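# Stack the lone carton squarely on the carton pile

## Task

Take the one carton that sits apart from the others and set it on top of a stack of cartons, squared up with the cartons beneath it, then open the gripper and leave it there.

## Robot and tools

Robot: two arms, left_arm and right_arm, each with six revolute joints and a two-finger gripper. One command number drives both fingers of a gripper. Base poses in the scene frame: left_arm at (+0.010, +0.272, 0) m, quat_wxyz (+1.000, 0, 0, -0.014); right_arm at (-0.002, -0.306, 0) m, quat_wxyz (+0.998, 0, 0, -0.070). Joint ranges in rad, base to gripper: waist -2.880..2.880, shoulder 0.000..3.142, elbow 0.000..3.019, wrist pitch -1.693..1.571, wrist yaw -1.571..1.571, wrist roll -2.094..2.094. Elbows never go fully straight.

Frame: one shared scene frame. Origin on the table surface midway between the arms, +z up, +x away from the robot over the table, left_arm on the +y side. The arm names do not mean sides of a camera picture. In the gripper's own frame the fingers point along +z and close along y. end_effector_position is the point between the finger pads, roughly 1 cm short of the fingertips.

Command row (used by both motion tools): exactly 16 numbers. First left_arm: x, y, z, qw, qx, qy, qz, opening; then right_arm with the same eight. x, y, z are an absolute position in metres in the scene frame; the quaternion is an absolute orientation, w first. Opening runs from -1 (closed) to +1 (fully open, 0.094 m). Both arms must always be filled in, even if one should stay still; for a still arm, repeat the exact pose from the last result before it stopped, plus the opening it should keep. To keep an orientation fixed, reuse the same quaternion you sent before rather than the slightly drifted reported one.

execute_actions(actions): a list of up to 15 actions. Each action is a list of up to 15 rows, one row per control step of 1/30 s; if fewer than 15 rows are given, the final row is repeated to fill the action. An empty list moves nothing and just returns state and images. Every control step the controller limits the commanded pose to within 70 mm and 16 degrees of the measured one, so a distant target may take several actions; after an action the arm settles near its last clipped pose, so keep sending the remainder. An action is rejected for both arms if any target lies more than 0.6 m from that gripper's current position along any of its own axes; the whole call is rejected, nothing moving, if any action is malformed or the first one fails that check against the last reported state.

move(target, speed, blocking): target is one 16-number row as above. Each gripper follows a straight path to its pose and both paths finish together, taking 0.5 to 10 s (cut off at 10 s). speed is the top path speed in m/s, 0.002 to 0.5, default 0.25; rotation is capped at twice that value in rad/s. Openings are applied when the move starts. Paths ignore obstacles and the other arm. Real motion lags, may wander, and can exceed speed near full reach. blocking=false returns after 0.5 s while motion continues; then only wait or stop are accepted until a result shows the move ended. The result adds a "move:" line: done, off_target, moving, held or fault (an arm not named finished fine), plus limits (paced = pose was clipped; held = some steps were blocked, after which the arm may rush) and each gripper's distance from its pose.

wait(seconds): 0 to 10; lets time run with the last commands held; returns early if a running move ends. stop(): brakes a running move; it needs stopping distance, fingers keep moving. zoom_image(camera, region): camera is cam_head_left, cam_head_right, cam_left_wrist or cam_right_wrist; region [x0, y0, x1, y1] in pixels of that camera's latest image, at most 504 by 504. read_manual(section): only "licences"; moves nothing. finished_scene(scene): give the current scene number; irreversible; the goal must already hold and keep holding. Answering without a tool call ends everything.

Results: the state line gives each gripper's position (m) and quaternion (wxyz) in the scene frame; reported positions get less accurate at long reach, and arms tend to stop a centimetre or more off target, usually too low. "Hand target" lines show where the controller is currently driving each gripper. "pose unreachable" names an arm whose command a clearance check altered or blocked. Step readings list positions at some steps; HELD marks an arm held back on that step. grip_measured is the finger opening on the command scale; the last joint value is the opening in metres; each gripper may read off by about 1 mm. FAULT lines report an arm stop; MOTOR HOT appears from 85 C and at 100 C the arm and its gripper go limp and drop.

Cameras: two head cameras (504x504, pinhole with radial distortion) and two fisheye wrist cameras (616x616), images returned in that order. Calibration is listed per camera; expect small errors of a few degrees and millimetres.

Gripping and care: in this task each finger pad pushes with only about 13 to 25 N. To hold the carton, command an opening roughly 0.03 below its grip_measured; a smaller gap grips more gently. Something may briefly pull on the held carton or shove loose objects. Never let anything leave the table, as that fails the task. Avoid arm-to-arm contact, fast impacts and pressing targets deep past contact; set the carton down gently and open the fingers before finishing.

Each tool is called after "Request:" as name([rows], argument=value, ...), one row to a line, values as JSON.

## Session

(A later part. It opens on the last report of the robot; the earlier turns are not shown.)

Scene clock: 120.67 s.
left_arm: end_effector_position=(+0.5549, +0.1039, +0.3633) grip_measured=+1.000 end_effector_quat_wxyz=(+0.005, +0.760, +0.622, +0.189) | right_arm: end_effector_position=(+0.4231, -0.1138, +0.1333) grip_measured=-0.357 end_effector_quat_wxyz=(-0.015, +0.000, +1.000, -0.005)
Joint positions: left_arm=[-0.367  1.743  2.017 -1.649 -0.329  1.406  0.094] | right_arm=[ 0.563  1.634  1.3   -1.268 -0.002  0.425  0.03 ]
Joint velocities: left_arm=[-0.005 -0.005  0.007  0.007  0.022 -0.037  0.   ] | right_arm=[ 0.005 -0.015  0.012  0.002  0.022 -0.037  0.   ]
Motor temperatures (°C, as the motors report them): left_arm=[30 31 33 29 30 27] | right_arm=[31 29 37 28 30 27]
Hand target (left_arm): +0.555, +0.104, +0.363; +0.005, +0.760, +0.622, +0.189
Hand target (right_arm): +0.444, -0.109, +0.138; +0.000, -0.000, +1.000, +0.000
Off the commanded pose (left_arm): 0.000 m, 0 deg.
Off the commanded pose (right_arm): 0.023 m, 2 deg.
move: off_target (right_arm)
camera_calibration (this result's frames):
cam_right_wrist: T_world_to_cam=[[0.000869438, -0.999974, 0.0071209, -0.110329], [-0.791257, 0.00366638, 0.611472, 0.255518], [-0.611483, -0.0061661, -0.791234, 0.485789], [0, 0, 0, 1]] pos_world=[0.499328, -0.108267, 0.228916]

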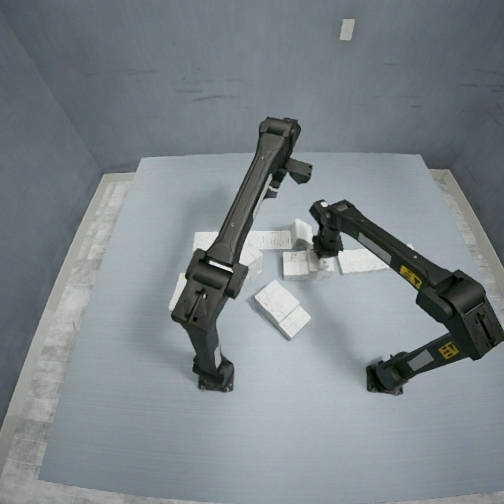

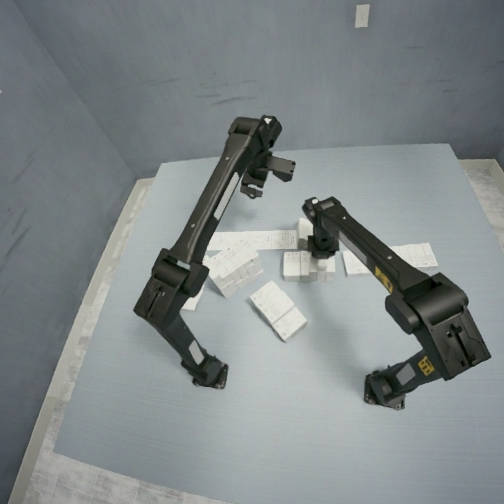

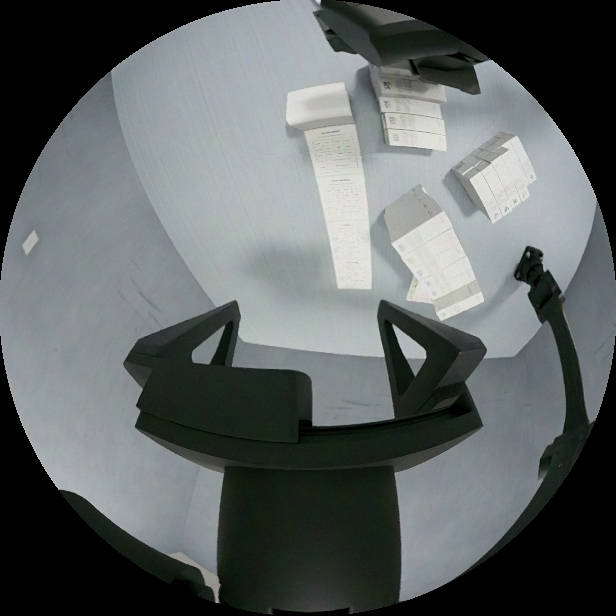

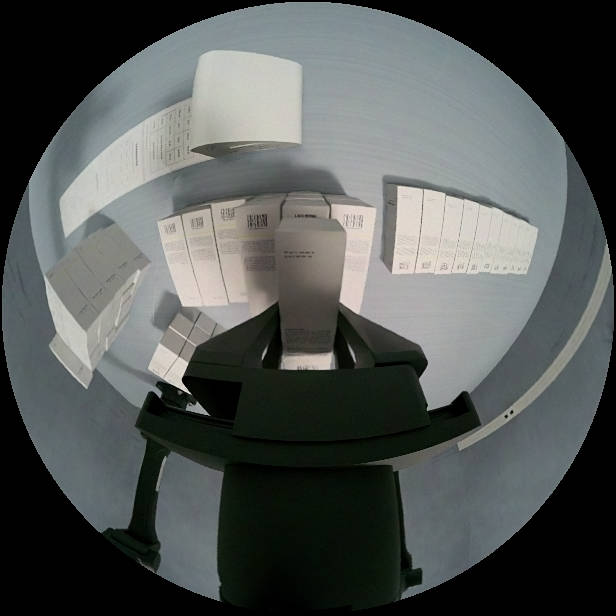

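Request:
move(target=[0.5549,0.1039,0.3633,0.005,0.760,0.622,0.189,1,0.453,-0.108,0.127,0,0,1,0,-0.45], speed=0.03)

Request:
zoom_image(camera="cam_right_wrist", region=[180, 150, 440, 345])

Request:
zoom_image(camera="cam_head_left", region=[280, 220, 360, 290])

Scene clock: 137.20 s.
left_arm: end_effector_position=(+0.5549, +0.1039, +0.3633) grip_measured=+1.000 end_effector_quat_wxyz=(+0.005, +0.760, +0.622, +0.189) | right_arm: end_effector_position=(+0.4308, -0.1134, +0.1236) grip_measured=-0.357 end_effector_quat_wxyz=(-0.014, +0.000, +1.000, -0.005)
Joint positions: left_arm=[-0.367  1.743  2.017 -1.649 -0.329  1.406  0.094] | right_arm=[ 0.557  1.659  1.305 -1.247 -0.002  0.418  0.03 ]
Joint velocities: left_arm=[ 0.005  0.015  0.002  0.002 -0.022 -0.007  0.   ] | right_arm=[-0.005 -0.005 -0.017 -0.002  0.022  0.051 -0.001]
Motor temperatures (°C, as the motors report them): left_arm=[30 31 33 29 30 27] | right_arm=[31 29 38 28 30 27]
Hand target (left_arm): +0.555, +0.104, +0.363; +0.005, +0.760, +0.622, +0.189
Hand target (right_arm): +0.452, -0.109, +0.127; +0.000, +0.000, +1.000, +0.000
Off the commanded pose (left_arm): 0.000 m, 0 deg.
Off the commanded pose (right_arm): 0.023 m, 2 deg.
move: off_target (right_arm)
camera_calibration (this result's frames):
cam_right_wrist: T_world_to_cam=[[0.0012412, -0.999978, 0.00646672, -0.110025], [-0.791855, 0.00296645, 0.610701, 0.267875], [-0.610707, -0.00587871, -0.791835, 0.482586], [0, 0, 0, 1]] pos_world=[0.506973, -0.10798, 0.219249]

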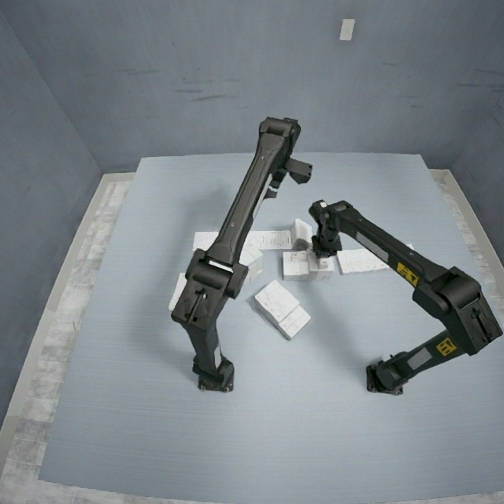

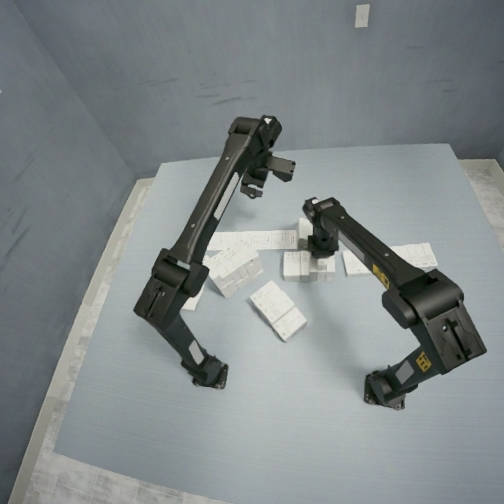

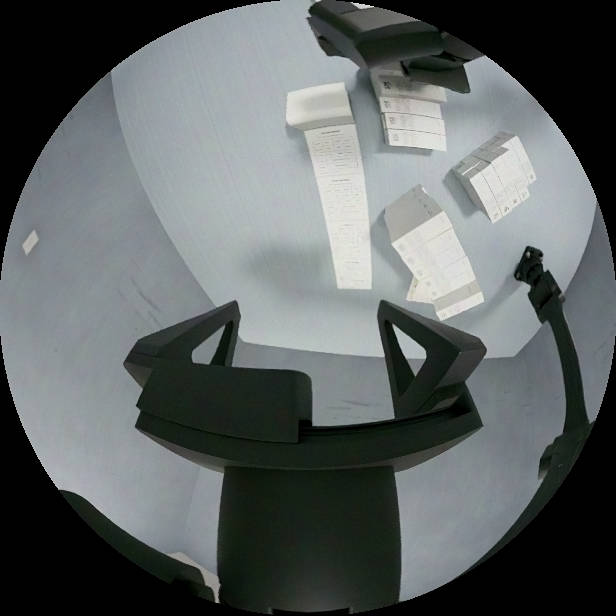

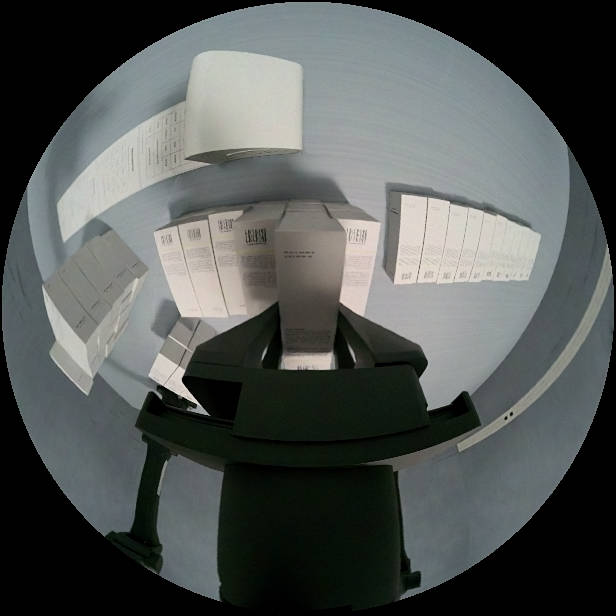

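Region (180, 150, 440, 345) of cam_right_wrist's 616x616 image, scaled by 1.938, with more detail than that image has; it fills the top 378 rows of this view, and the rest is white.

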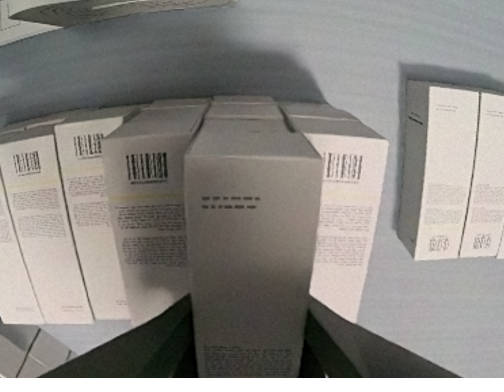

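Region (280, 220, 360, 290) of cam_head_left's 504x504 image, scaled by 6.300, with more detail than that image has; it fills the top 441 rows of this view, and the rest is white.

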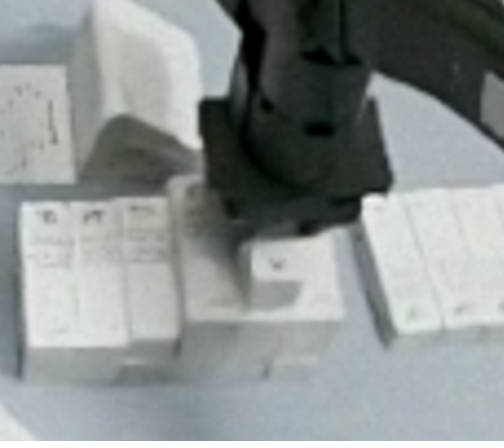

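Request:
move(target=[0.5549,0.1039,0.3633,0.005,0.760,0.622,0.189,1,0.454,-0.108,0.117,0,0,1,0,-0.45], speed=0.02)

Request:
zoom_image(camera="cam_right_wrist", region=[180, 150, 440, 345])

Request:
zoom_image(camera="cam_head_left", region=[280, 220, 360, 290])

Scene clock: 145.10 s.
left_arm: end_effector_position=(+0.5549, +0.1039, +0.3633) grip_measured=+1.000 end_effector_quat_wxyz=(+0.005, +0.760, +0.622, +0.189) | right_arm: end_effector_position=(+0.4364, -0.1110, +0.1192) grip_measured=-0.357 end_effector_quat_wxyz=(-0.007, -0.000, +1.000, -0.002)
Joint positions: left_arm=[-0.367  1.743  2.017 -1.649 -0.329  1.406  0.094] | right_arm=[ 0.557  1.669  1.306 -1.223 -0.002  0.417  0.03 ]
Joint velocities: left_arm=[-0.015  0.005 -0.012  0.002 -0.037 -0.066  0.   ] | right_arm=[-0.005  0.005 -0.007  0.012 -0.081  0.007 -0.   ]
Motor temperatures (°C, as the motors report them): left_arm=[30 31 33 29 30 27] | right_arm=[31 29 38 28 30 27]
Hand target (left_arm): +0.555, +0.104, +0.363; +0.005, +0.760, +0.622, +0.189
Hand target (right_arm): +0.453, -0.108, +0.117; +0.000, -0.000, +1.000, +0.000
Off the commanded pose (left_arm): 0.000 m, 0 deg.
Off the commanded pose (right_arm): 0.018 m, 1 deg.
move: off_target (right_arm)
camera_calibration (this result's frames):
cam_right_wrist: T_world_to_cam=[[0.0023385, -0.999997, 0.000428364, -0.107286], [-0.800082, -0.00161403, 0.599889, 0.279333], [-0.599886, -0.00174557, -0.800083, 0.479259], [0, 0, 0, 1]] pos_world=[0.511241, -0.105999, 0.215924]

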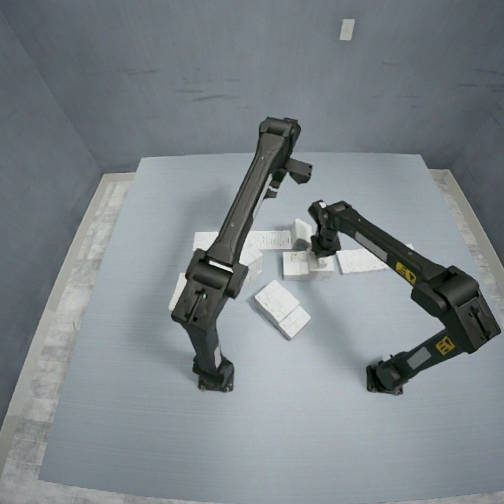

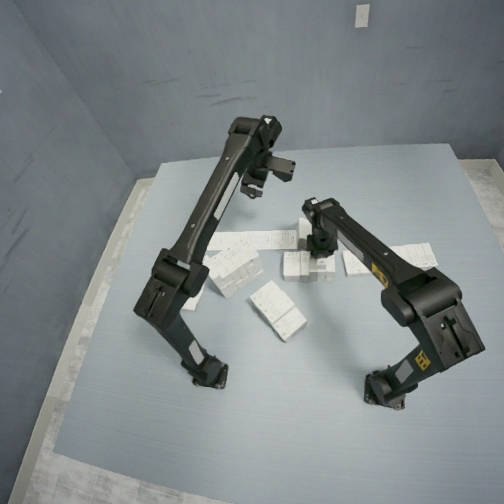

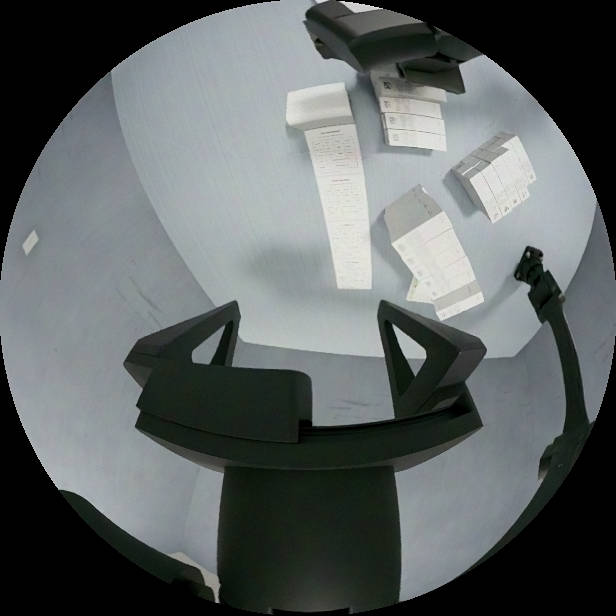

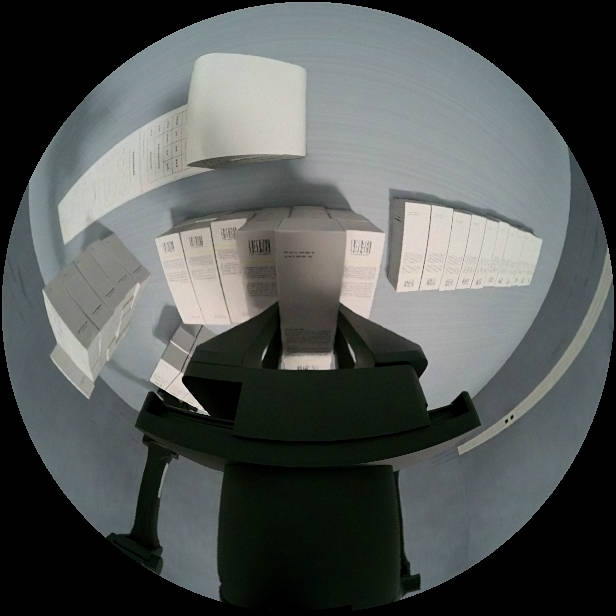

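Region (180, 150, 440, 345) of cam_right_wrist's 616x616 image, scaled by 1.938, with more detail than that image has; it fills the top 378 rows of this view, and the rest is white.

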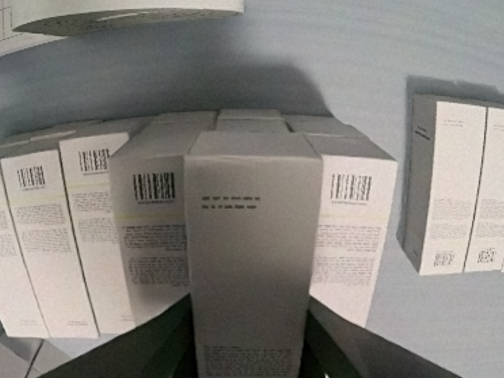

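Region (280, 220, 360, 290) of cam_head_left's 504x504 image, scaled by 6.300, with more detail than that image has; it fills the top 441 rows of this view, and the rest is white.

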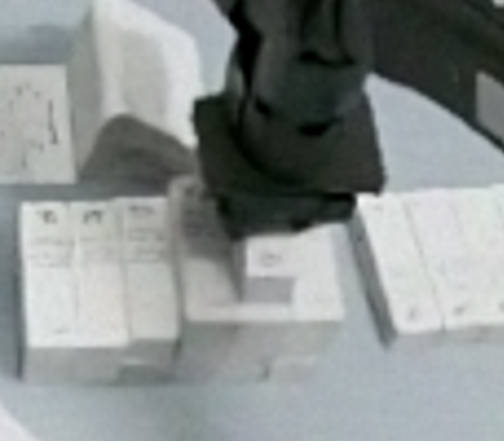

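Request:
move(target=[0.5549,0.1039,0.3633,0.005,0.760,0.622,0.189,1,0.446,-0.108,0.127,0,0,1,0,-0.45], speed=0.03)

Request:
move(target=[0.5549,0.1039,0.3633,0.005,0.760,0.622,0.189,1,0.444,-0.108,0.118,0,0,1,0,-0.45], speed=0.02)

Request:
zoom_image(camera="cam_right_wrist", region=[180, 150, 440, 345])

Request:
zoom_image(camera="cam_head_left", region=[280, 220, 360, 290])

Scene clock: 159.93 s.
left_arm: end_effector_position=(+0.5549, +0.1039, +0.3633) grip_measured=+1.000 end_effector_quat_wxyz=(+0.005, +0.760, +0.622, +0.189) | right_arm: end_effector_position=(+0.4364, -0.1110, +0.1192) grip_measured=-0.357 end_effector_quat_wxyz=(-0.007, -0.000, +1.000, -0.002)
Joint positions: left_arm=[-0.367  1.743  2.017 -1.649 -0.329  1.406  0.094] | right_arm=[ 0.557  1.669  1.306 -1.223 -0.002  0.417  0.03 ]
Joint velocities: left_arm=[ 0.015 -0.005 -0.012 -0.007 -0.007  0.037  0.   ] | right_arm=[ 0.005  0.005 -0.017 -0.007  0.007 -0.051 -0.001]
Motor temperatures (°C, as the motors report them): left_arm=[30 31 33 29 30 27] | right_arm=[31 29 38 28 30 27]
Hand target (left_arm): +0.555, +0.104, +0.363; +0.005, +0.760, +0.622, +0.189
Hand target (right_arm): +0.446, -0.108, +0.127; +0.000, -0.000, +1.000, +0.000
Off the commanded pose (left_arm): 0.000 m, 0 deg.
Off the commanded pose (right_arm): 0.013 m, 1 deg.
move: off_target (right_arm)
camera_calibration (this result's frames):
cam_right_wrist: T_world_to_cam=[[0.0023385, -0.999997, 0.000428364, -0.107286], [-0.800082, -0.00161403, 0.599889, 0.279333], [-0.599886, -0.00174557, -0.800083, 0.479259], [0, 0, 0, 1]] pos_world=[0.511241, -0.105999, 0.215924]

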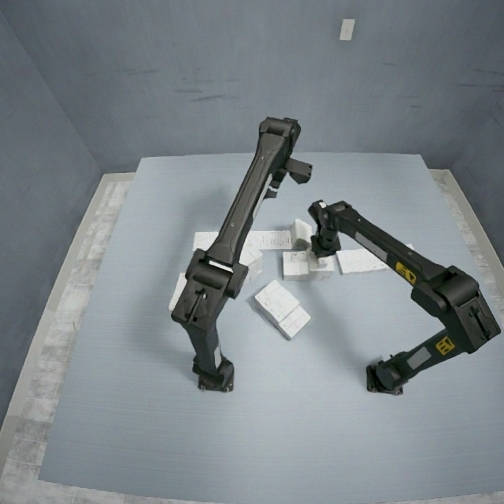

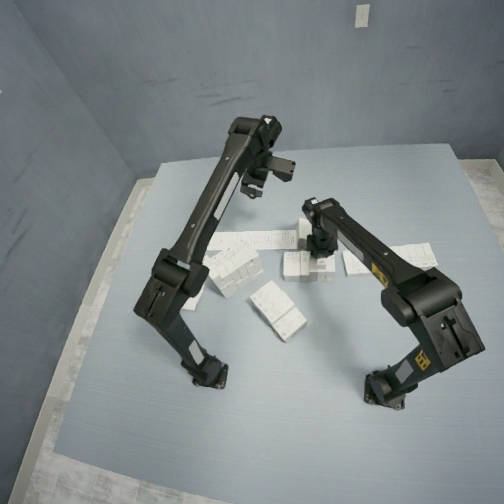

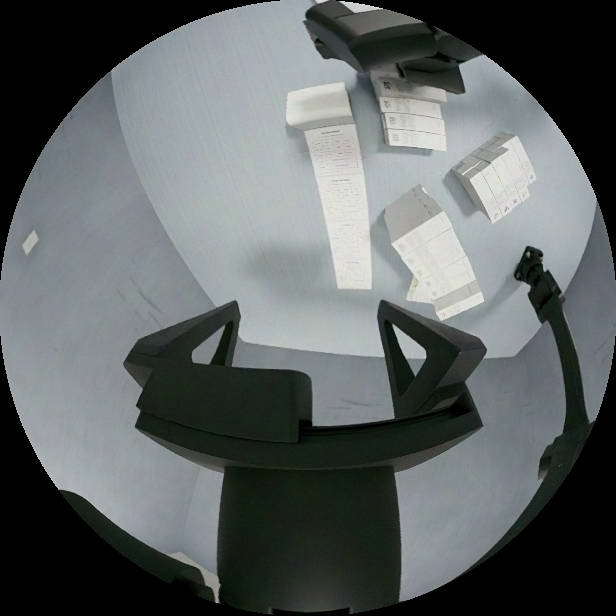

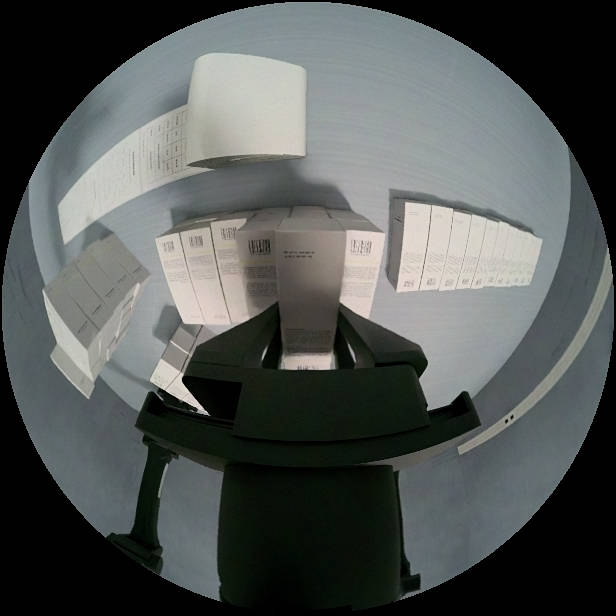

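Scene clock: 160.63 s.
left_arm: end_effector_position=(+0.5549, +0.1039, +0.3633) grip_measured=+1.000 end_effector_quat_wxyz=(+0.005, +0.760, +0.622, +0.189) | right_arm: end_effector_position=(+0.4371, -0.1106, +0.1192) grip_measured=-0.357 end_effector_quat_wxyz=(-0.006, -0.000, +1.000, -0.001)
Joint positions: left_arm=[-0.367  1.743  2.017 -1.649 -0.329  1.406  0.094] | right_arm=[ 0.557  1.669  1.306 -1.219 -0.002  0.417  0.03 ]
Joint velocities: left_arm=[-0.005 -0.005 -0.017 -0.017  0.022 -0.037  0.   ] | right_arm=[-0.015  0.005 -0.007 -0.017 -0.007  0.022 -0.   ]
Motor temperatures (°C, as the motors report them): left_arm=[30 31 33 29 30 27] | right_arm=[31 29 38 28 30 27]
Hand target (left_arm): +0.555, +0.104, +0.363; +0.005, +0.760, +0.622, +0.189
Hand target (right_arm): +0.444, -0.108, +0.118; -0.000, -0.000, +1.000, +0.000
Off the commanded pose (left_arm): 0.000 m, 0 deg.
Off the commanded pose (right_arm): 0.007 m, 1 deg.
move: done
camera_calibration (this result's frames):
cam_right_wrist: T_world_to_cam=[[0.00233933, -0.999997, -0.000957652, -0.106781], [-0.80196, -0.00244813, 0.597372, 0.280987], [-0.597373, -0.000629453, -0.801963, 0.478961], [0, 0, 0, 1]] pos_world=[0.511709, -0.105791, 0.216153]

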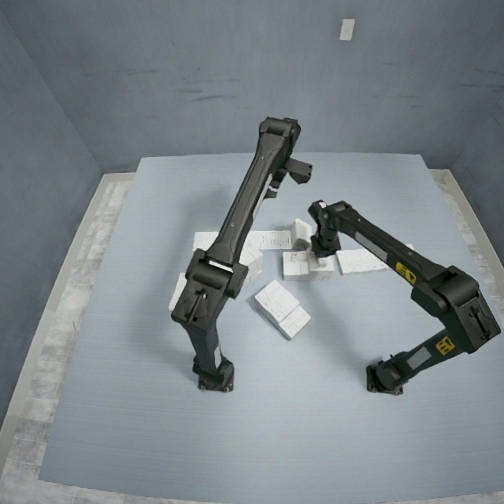

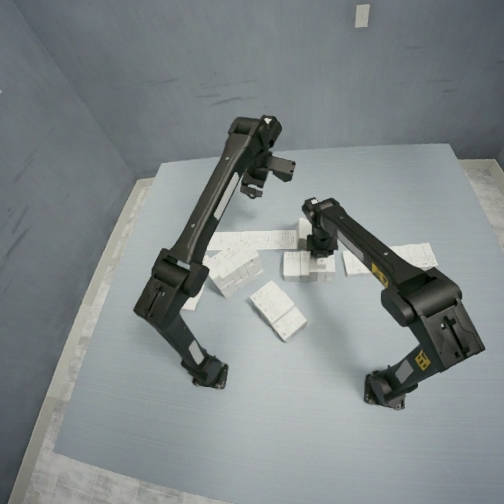

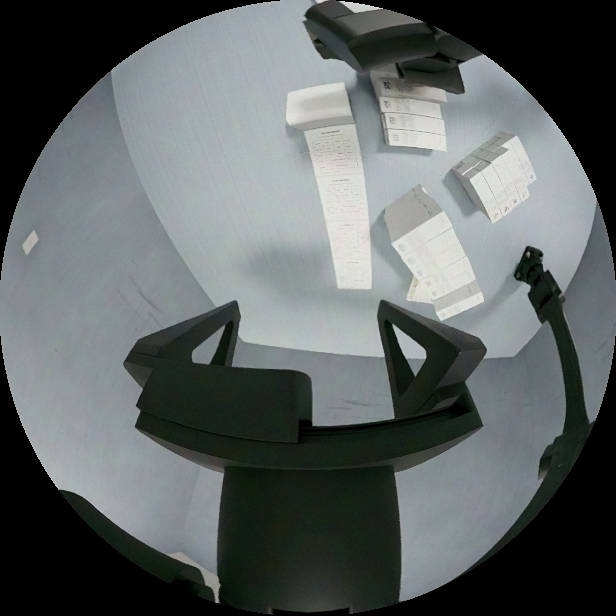

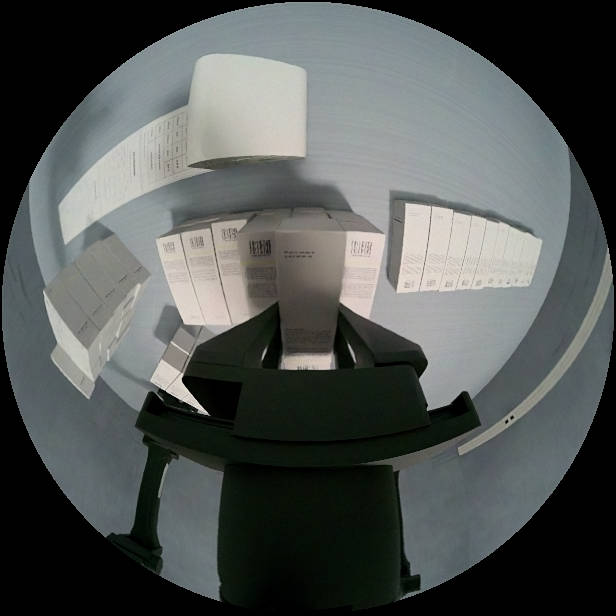

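Region (180, 150, 440, 345) of cam_right_wrist's 616x616 image, scaled by 1.938, with more detail than that image has; it fills the top 378 rows of this view, and the rest is white.

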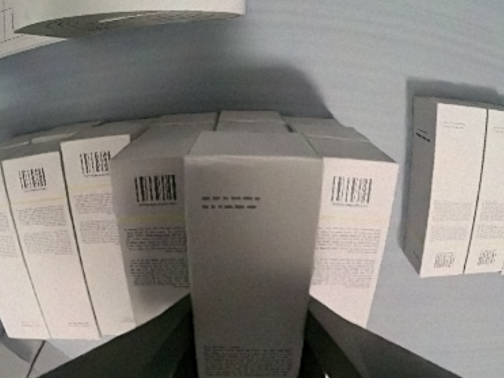

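Region (280, 220, 360, 290) of cam_head_left's 504x504 image, scaled by 6.300, with more detail than that image has; it fills the top 441 rows of this view, and the rest is white.

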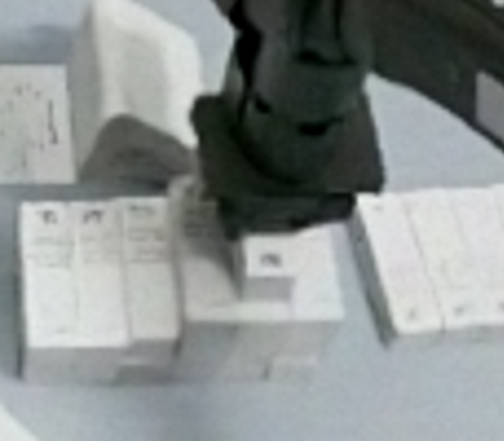

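Request:
move(target=[0.5549,0.1039,0.3633,0.005,0.760,0.622,0.189,1,0.432,-0.109,0.137,0,0,1,0,-0.45], speed=0.03)

Request:
zoom_image(camera="cam_right_wrist", region=[180, 150, 440, 345])

Scene clock: 166.30 s.
left_arm: end_effector_position=(+0.5549, +0.1039, +0.3633) grip_measured=+1.000 end_effector_quat_wxyz=(+0.005, +0.760, +0.622, +0.189) | right_arm: end_effector_position=(+0.4332, -0.1124, +0.1250) grip_measured=-0.357 end_effector_quat_wxyz=(-0.008, -0.000, +1.000, -0.002)
Joint positions: left_arm=[-0.367  1.743  2.017 -1.649 -0.329  1.406  0.094] | right_arm=[ 0.557  1.657  1.306 -1.237 -0.002  0.418  0.03 ]
Joint velocities: left_arm=[-0.005 -0.015 -0.012 -0.012 -0.037  0.007  0.   ] | right_arm=[ 0.005  0.005 -0.002 -0.002  0.022 -0.066  0.001]
Motor temperatures (°C, as the motors report them): left_arm=[30 31 33 29 30 27] | right_arm=[31 29 37 28 30 27]
Hand target (left_arm): +0.555, +0.104, +0.363; +0.005, +0.760, +0.622, +0.189
Hand target (right_arm): +0.432, -0.109, +0.137; -0.000, -0.000, +1.000, +0.000
Off the commanded pose (left_arm): 0.000 m, 0 deg.
Off the commanded pose (right_arm): 0.013 m, 1 deg.
move: off_target (right_arm)
camera_calibration (this result's frames):
cam_right_wrist: T_world_to_cam=[[0.00157708, -0.999998, 0.00121103, -0.108453], [-0.799038, -0.000531977, 0.601281, 0.272816], [-0.601279, -0.00191593, -0.799037, 0.482458], [0, 0, 0, 1]] pos_world=[0.508253, -0.107383, 0.221594]

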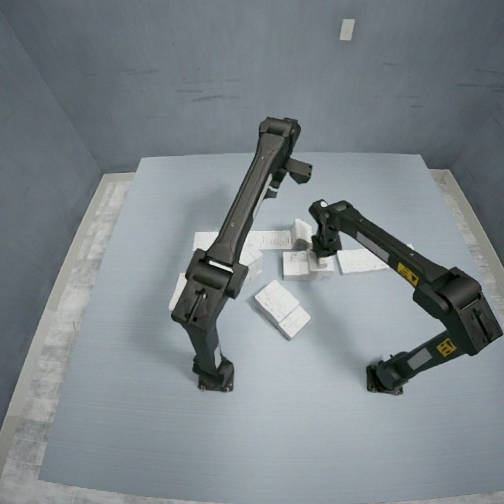

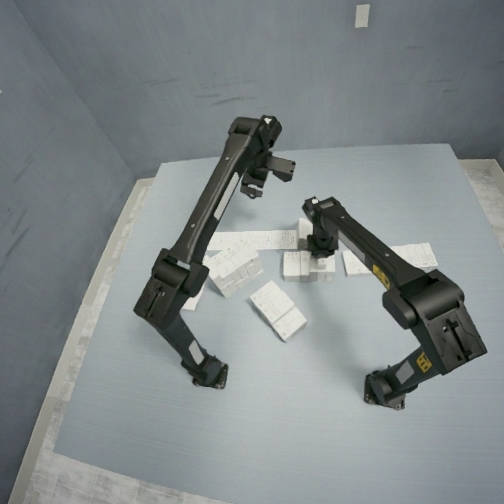

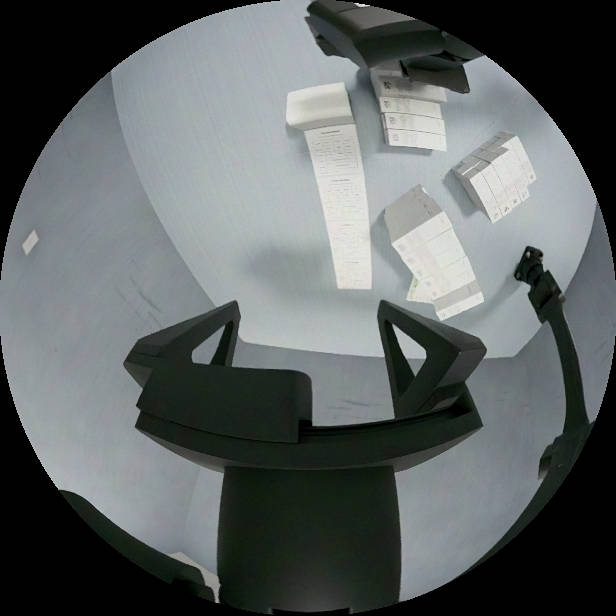

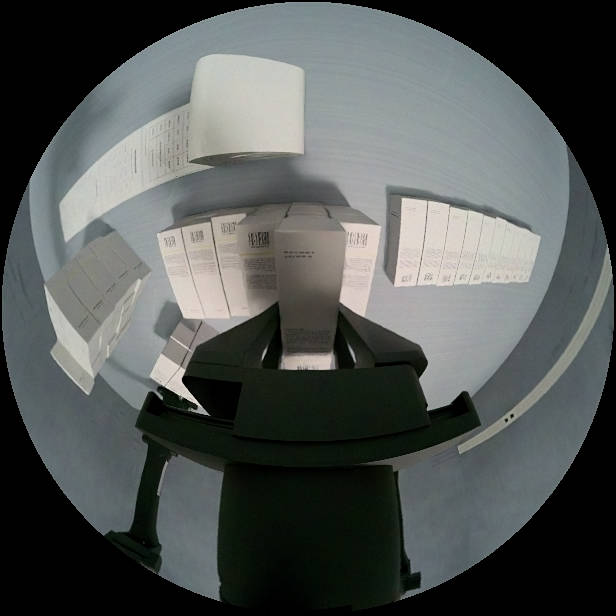

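Region (180, 150, 440, 345) of cam_right_wrist's 616x616 image, scaled by 1.938, with more detail than that image has; it fills the top 378 rows of this view, and the rest is white.

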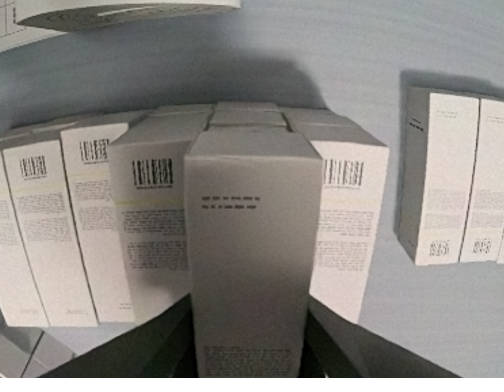

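Request:
move(target=[0.5549,0.1039,0.3633,0.005,0.760,0.622,0.189,1,0.42,-0.109,0.14,0,0,1,0,-0.45], speed=0.03)

Request:
zoom_image(camera="cam_right_wrist", region=[180, 150, 440, 345])

Scene clock: 171.73 s.
left_arm: end_effector_position=(+0.5549, +0.1039, +0.3633) grip_measured=+1.000 end_effector_quat_wxyz=(+0.005, +0.760, +0.622, +0.189) | right_arm: end_effector_position=(+0.4275, -0.1088, +0.1357) grip_measured=-0.357 end_effector_quat_wxyz=(+0.001, -0.001, +1.000, +0.002)
Joint positions: left_arm=[-0.367  1.743  2.017 -1.649 -0.329  1.406  0.094] | right_arm=[ 0.569  1.626  1.297 -1.239 -0.002  0.428  0.03 ]
Joint velocities: left_arm=[ 0.015 -0.005  0.002  0.002 -0.022  0.022  0.   ] | right_arm=[-0.005  0.005 -0.007  0.012  0.022  0.022  0.001]
Motor temperatures (°C, as the motors report them): left_arm=[30 31 33 29 30 27] | right_arm=[31 29 37 28 30 27]
Hand target (left_arm): +0.555, +0.104, +0.363; +0.005, +0.760, +0.622, +0.189
Hand target (right_arm): +0.420, -0.109, +0.140; -0.000, -0.000, +1.000, -0.000
Off the commanded pose (left_arm): 0.000 m, 0 deg.
Off the commanded pose (right_arm): 0.009 m, 0 deg.
move: done
camera_calibration (this result's frames):
cam_right_wrist: T_world_to_cam=[[0.00315594, -0.999971, -0.00698422, -0.104457], [-0.809982, -0.00665212, 0.586417, 0.267806], [-0.586447, 0.0038064, -0.809979, 0.483329], [0, 0, 0, 1]] pos_world=[0.500694, -0.104512, 0.233711]

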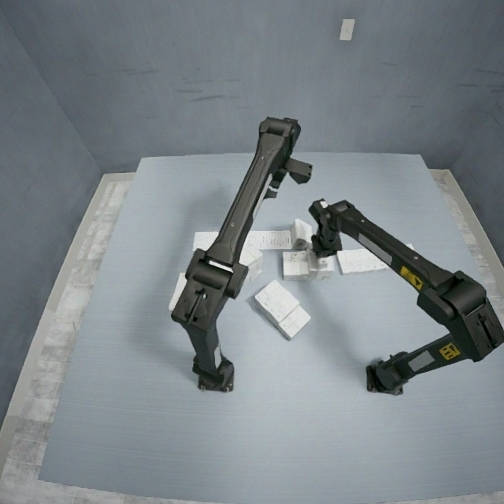

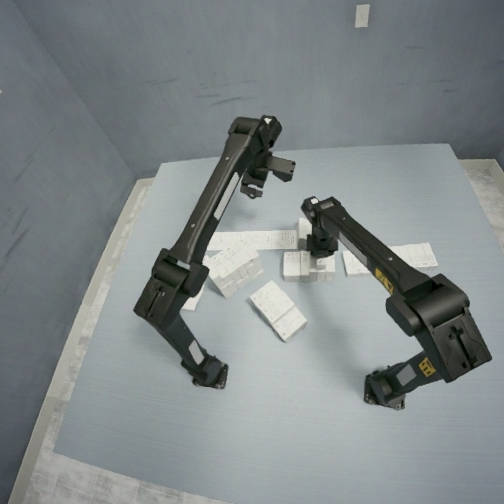

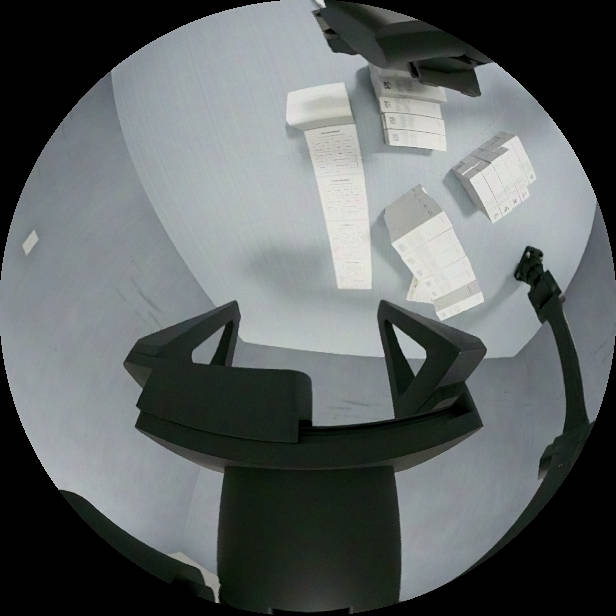

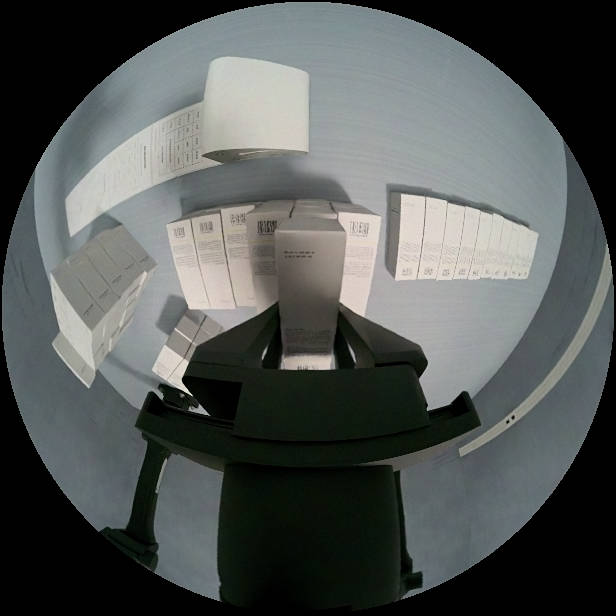

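Region (180, 150, 440, 345) of cam_right_wrist's 616x616 image, scaled by 1.938, with more detail than that image has; it fills the top 378 rows of this view, and the rest is white.

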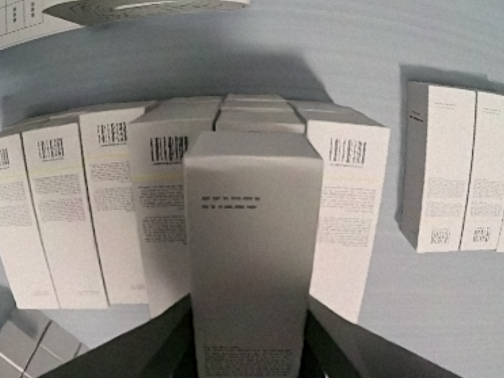

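Request:
move(target=[0.5549,0.1039,0.3633,0.005,0.760,0.622,0.189,1,0.422,-0.115,0.126,0,0,1,0,-0.45], speed=0.03)

Request:
zoom_image(camera="cam_right_wrist", region=[180, 150, 440, 345])

Scene clock: 177.90 s.
left_arm: end_effector_position=(+0.5549, +0.1039, +0.3633) grip_measured=+1.000 end_effector_quat_wxyz=(+0.005, +0.760, +0.622, +0.189) | right_arm: end_effector_position=(+0.4215, -0.1115, +0.1261) grip_measured=-0.357 end_effector_quat_wxyz=(-0.005, -0.001, +1.000, -0.001)
Joint positions: left_arm=[-0.367  1.743  2.017 -1.649 -0.329  1.406  0.094] | right_arm=[ 0.569  1.626  1.27  -1.225 -0.002  0.428  0.03 ]
Joint velocities: left_arm=[-0.015 -0.005 -0.007 -0.007  0.037 -0.007  0.   ] | right_arm=[-0.005 -0.015 -0.007  0.017 -0.051  0.022  0.001]
Motor temperatures (°C, as the motors report them): left_arm=[30 31 33 29 30 27] | right_arm=[31 30 36 28 30 27]
Hand target (left_arm): +0.555, +0.104, +0.363; +0.005, +0.760, +0.622, +0.189
Hand target (right_arm): +0.422, -0.115, +0.126; +0.000, +0.000, +1.000, +0.000
Off the commanded pose (left_arm): 0.000 m, 0 deg.
Off the commanded pose (right_arm): 0.004 m, 1 deg.
move: done
camera_calibration (this result's frames):
cam_right_wrist: T_world_to_cam=[[0.00272436, -0.999995, -0.00177174, -0.107699], [-0.803219, -0.00324365, 0.595675, 0.264978], [-0.595677, -0.000199735, -0.803224, 0.474684], [0, 0, 0, 1]] pos_world=[0.495887, -0.106744, 0.223246]

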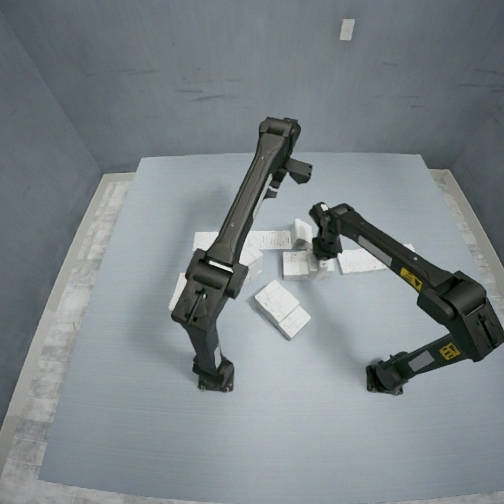

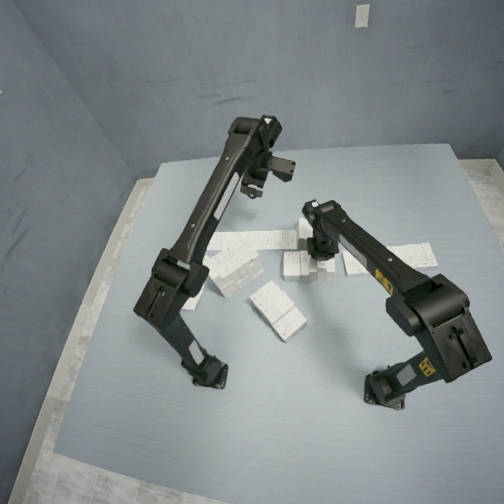

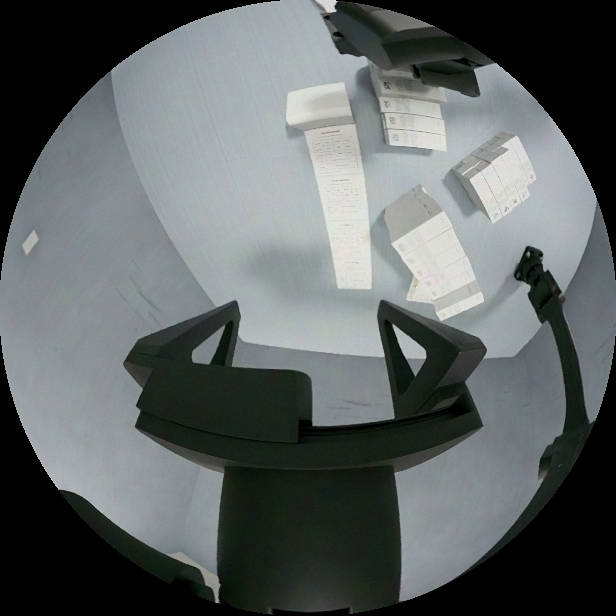

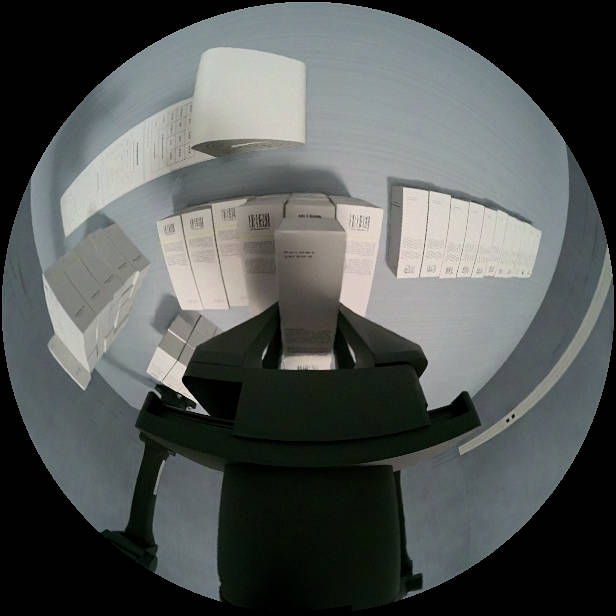

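Region (180, 150, 440, 345) of cam_right_wrist's 616x616 image, scaled by 1.938, with more detail than that image has; it fills the top 378 rows of this view, and the rest is white.

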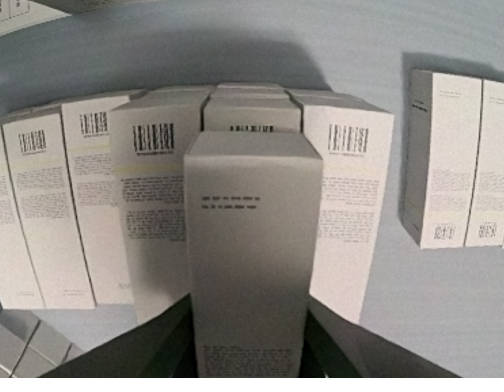

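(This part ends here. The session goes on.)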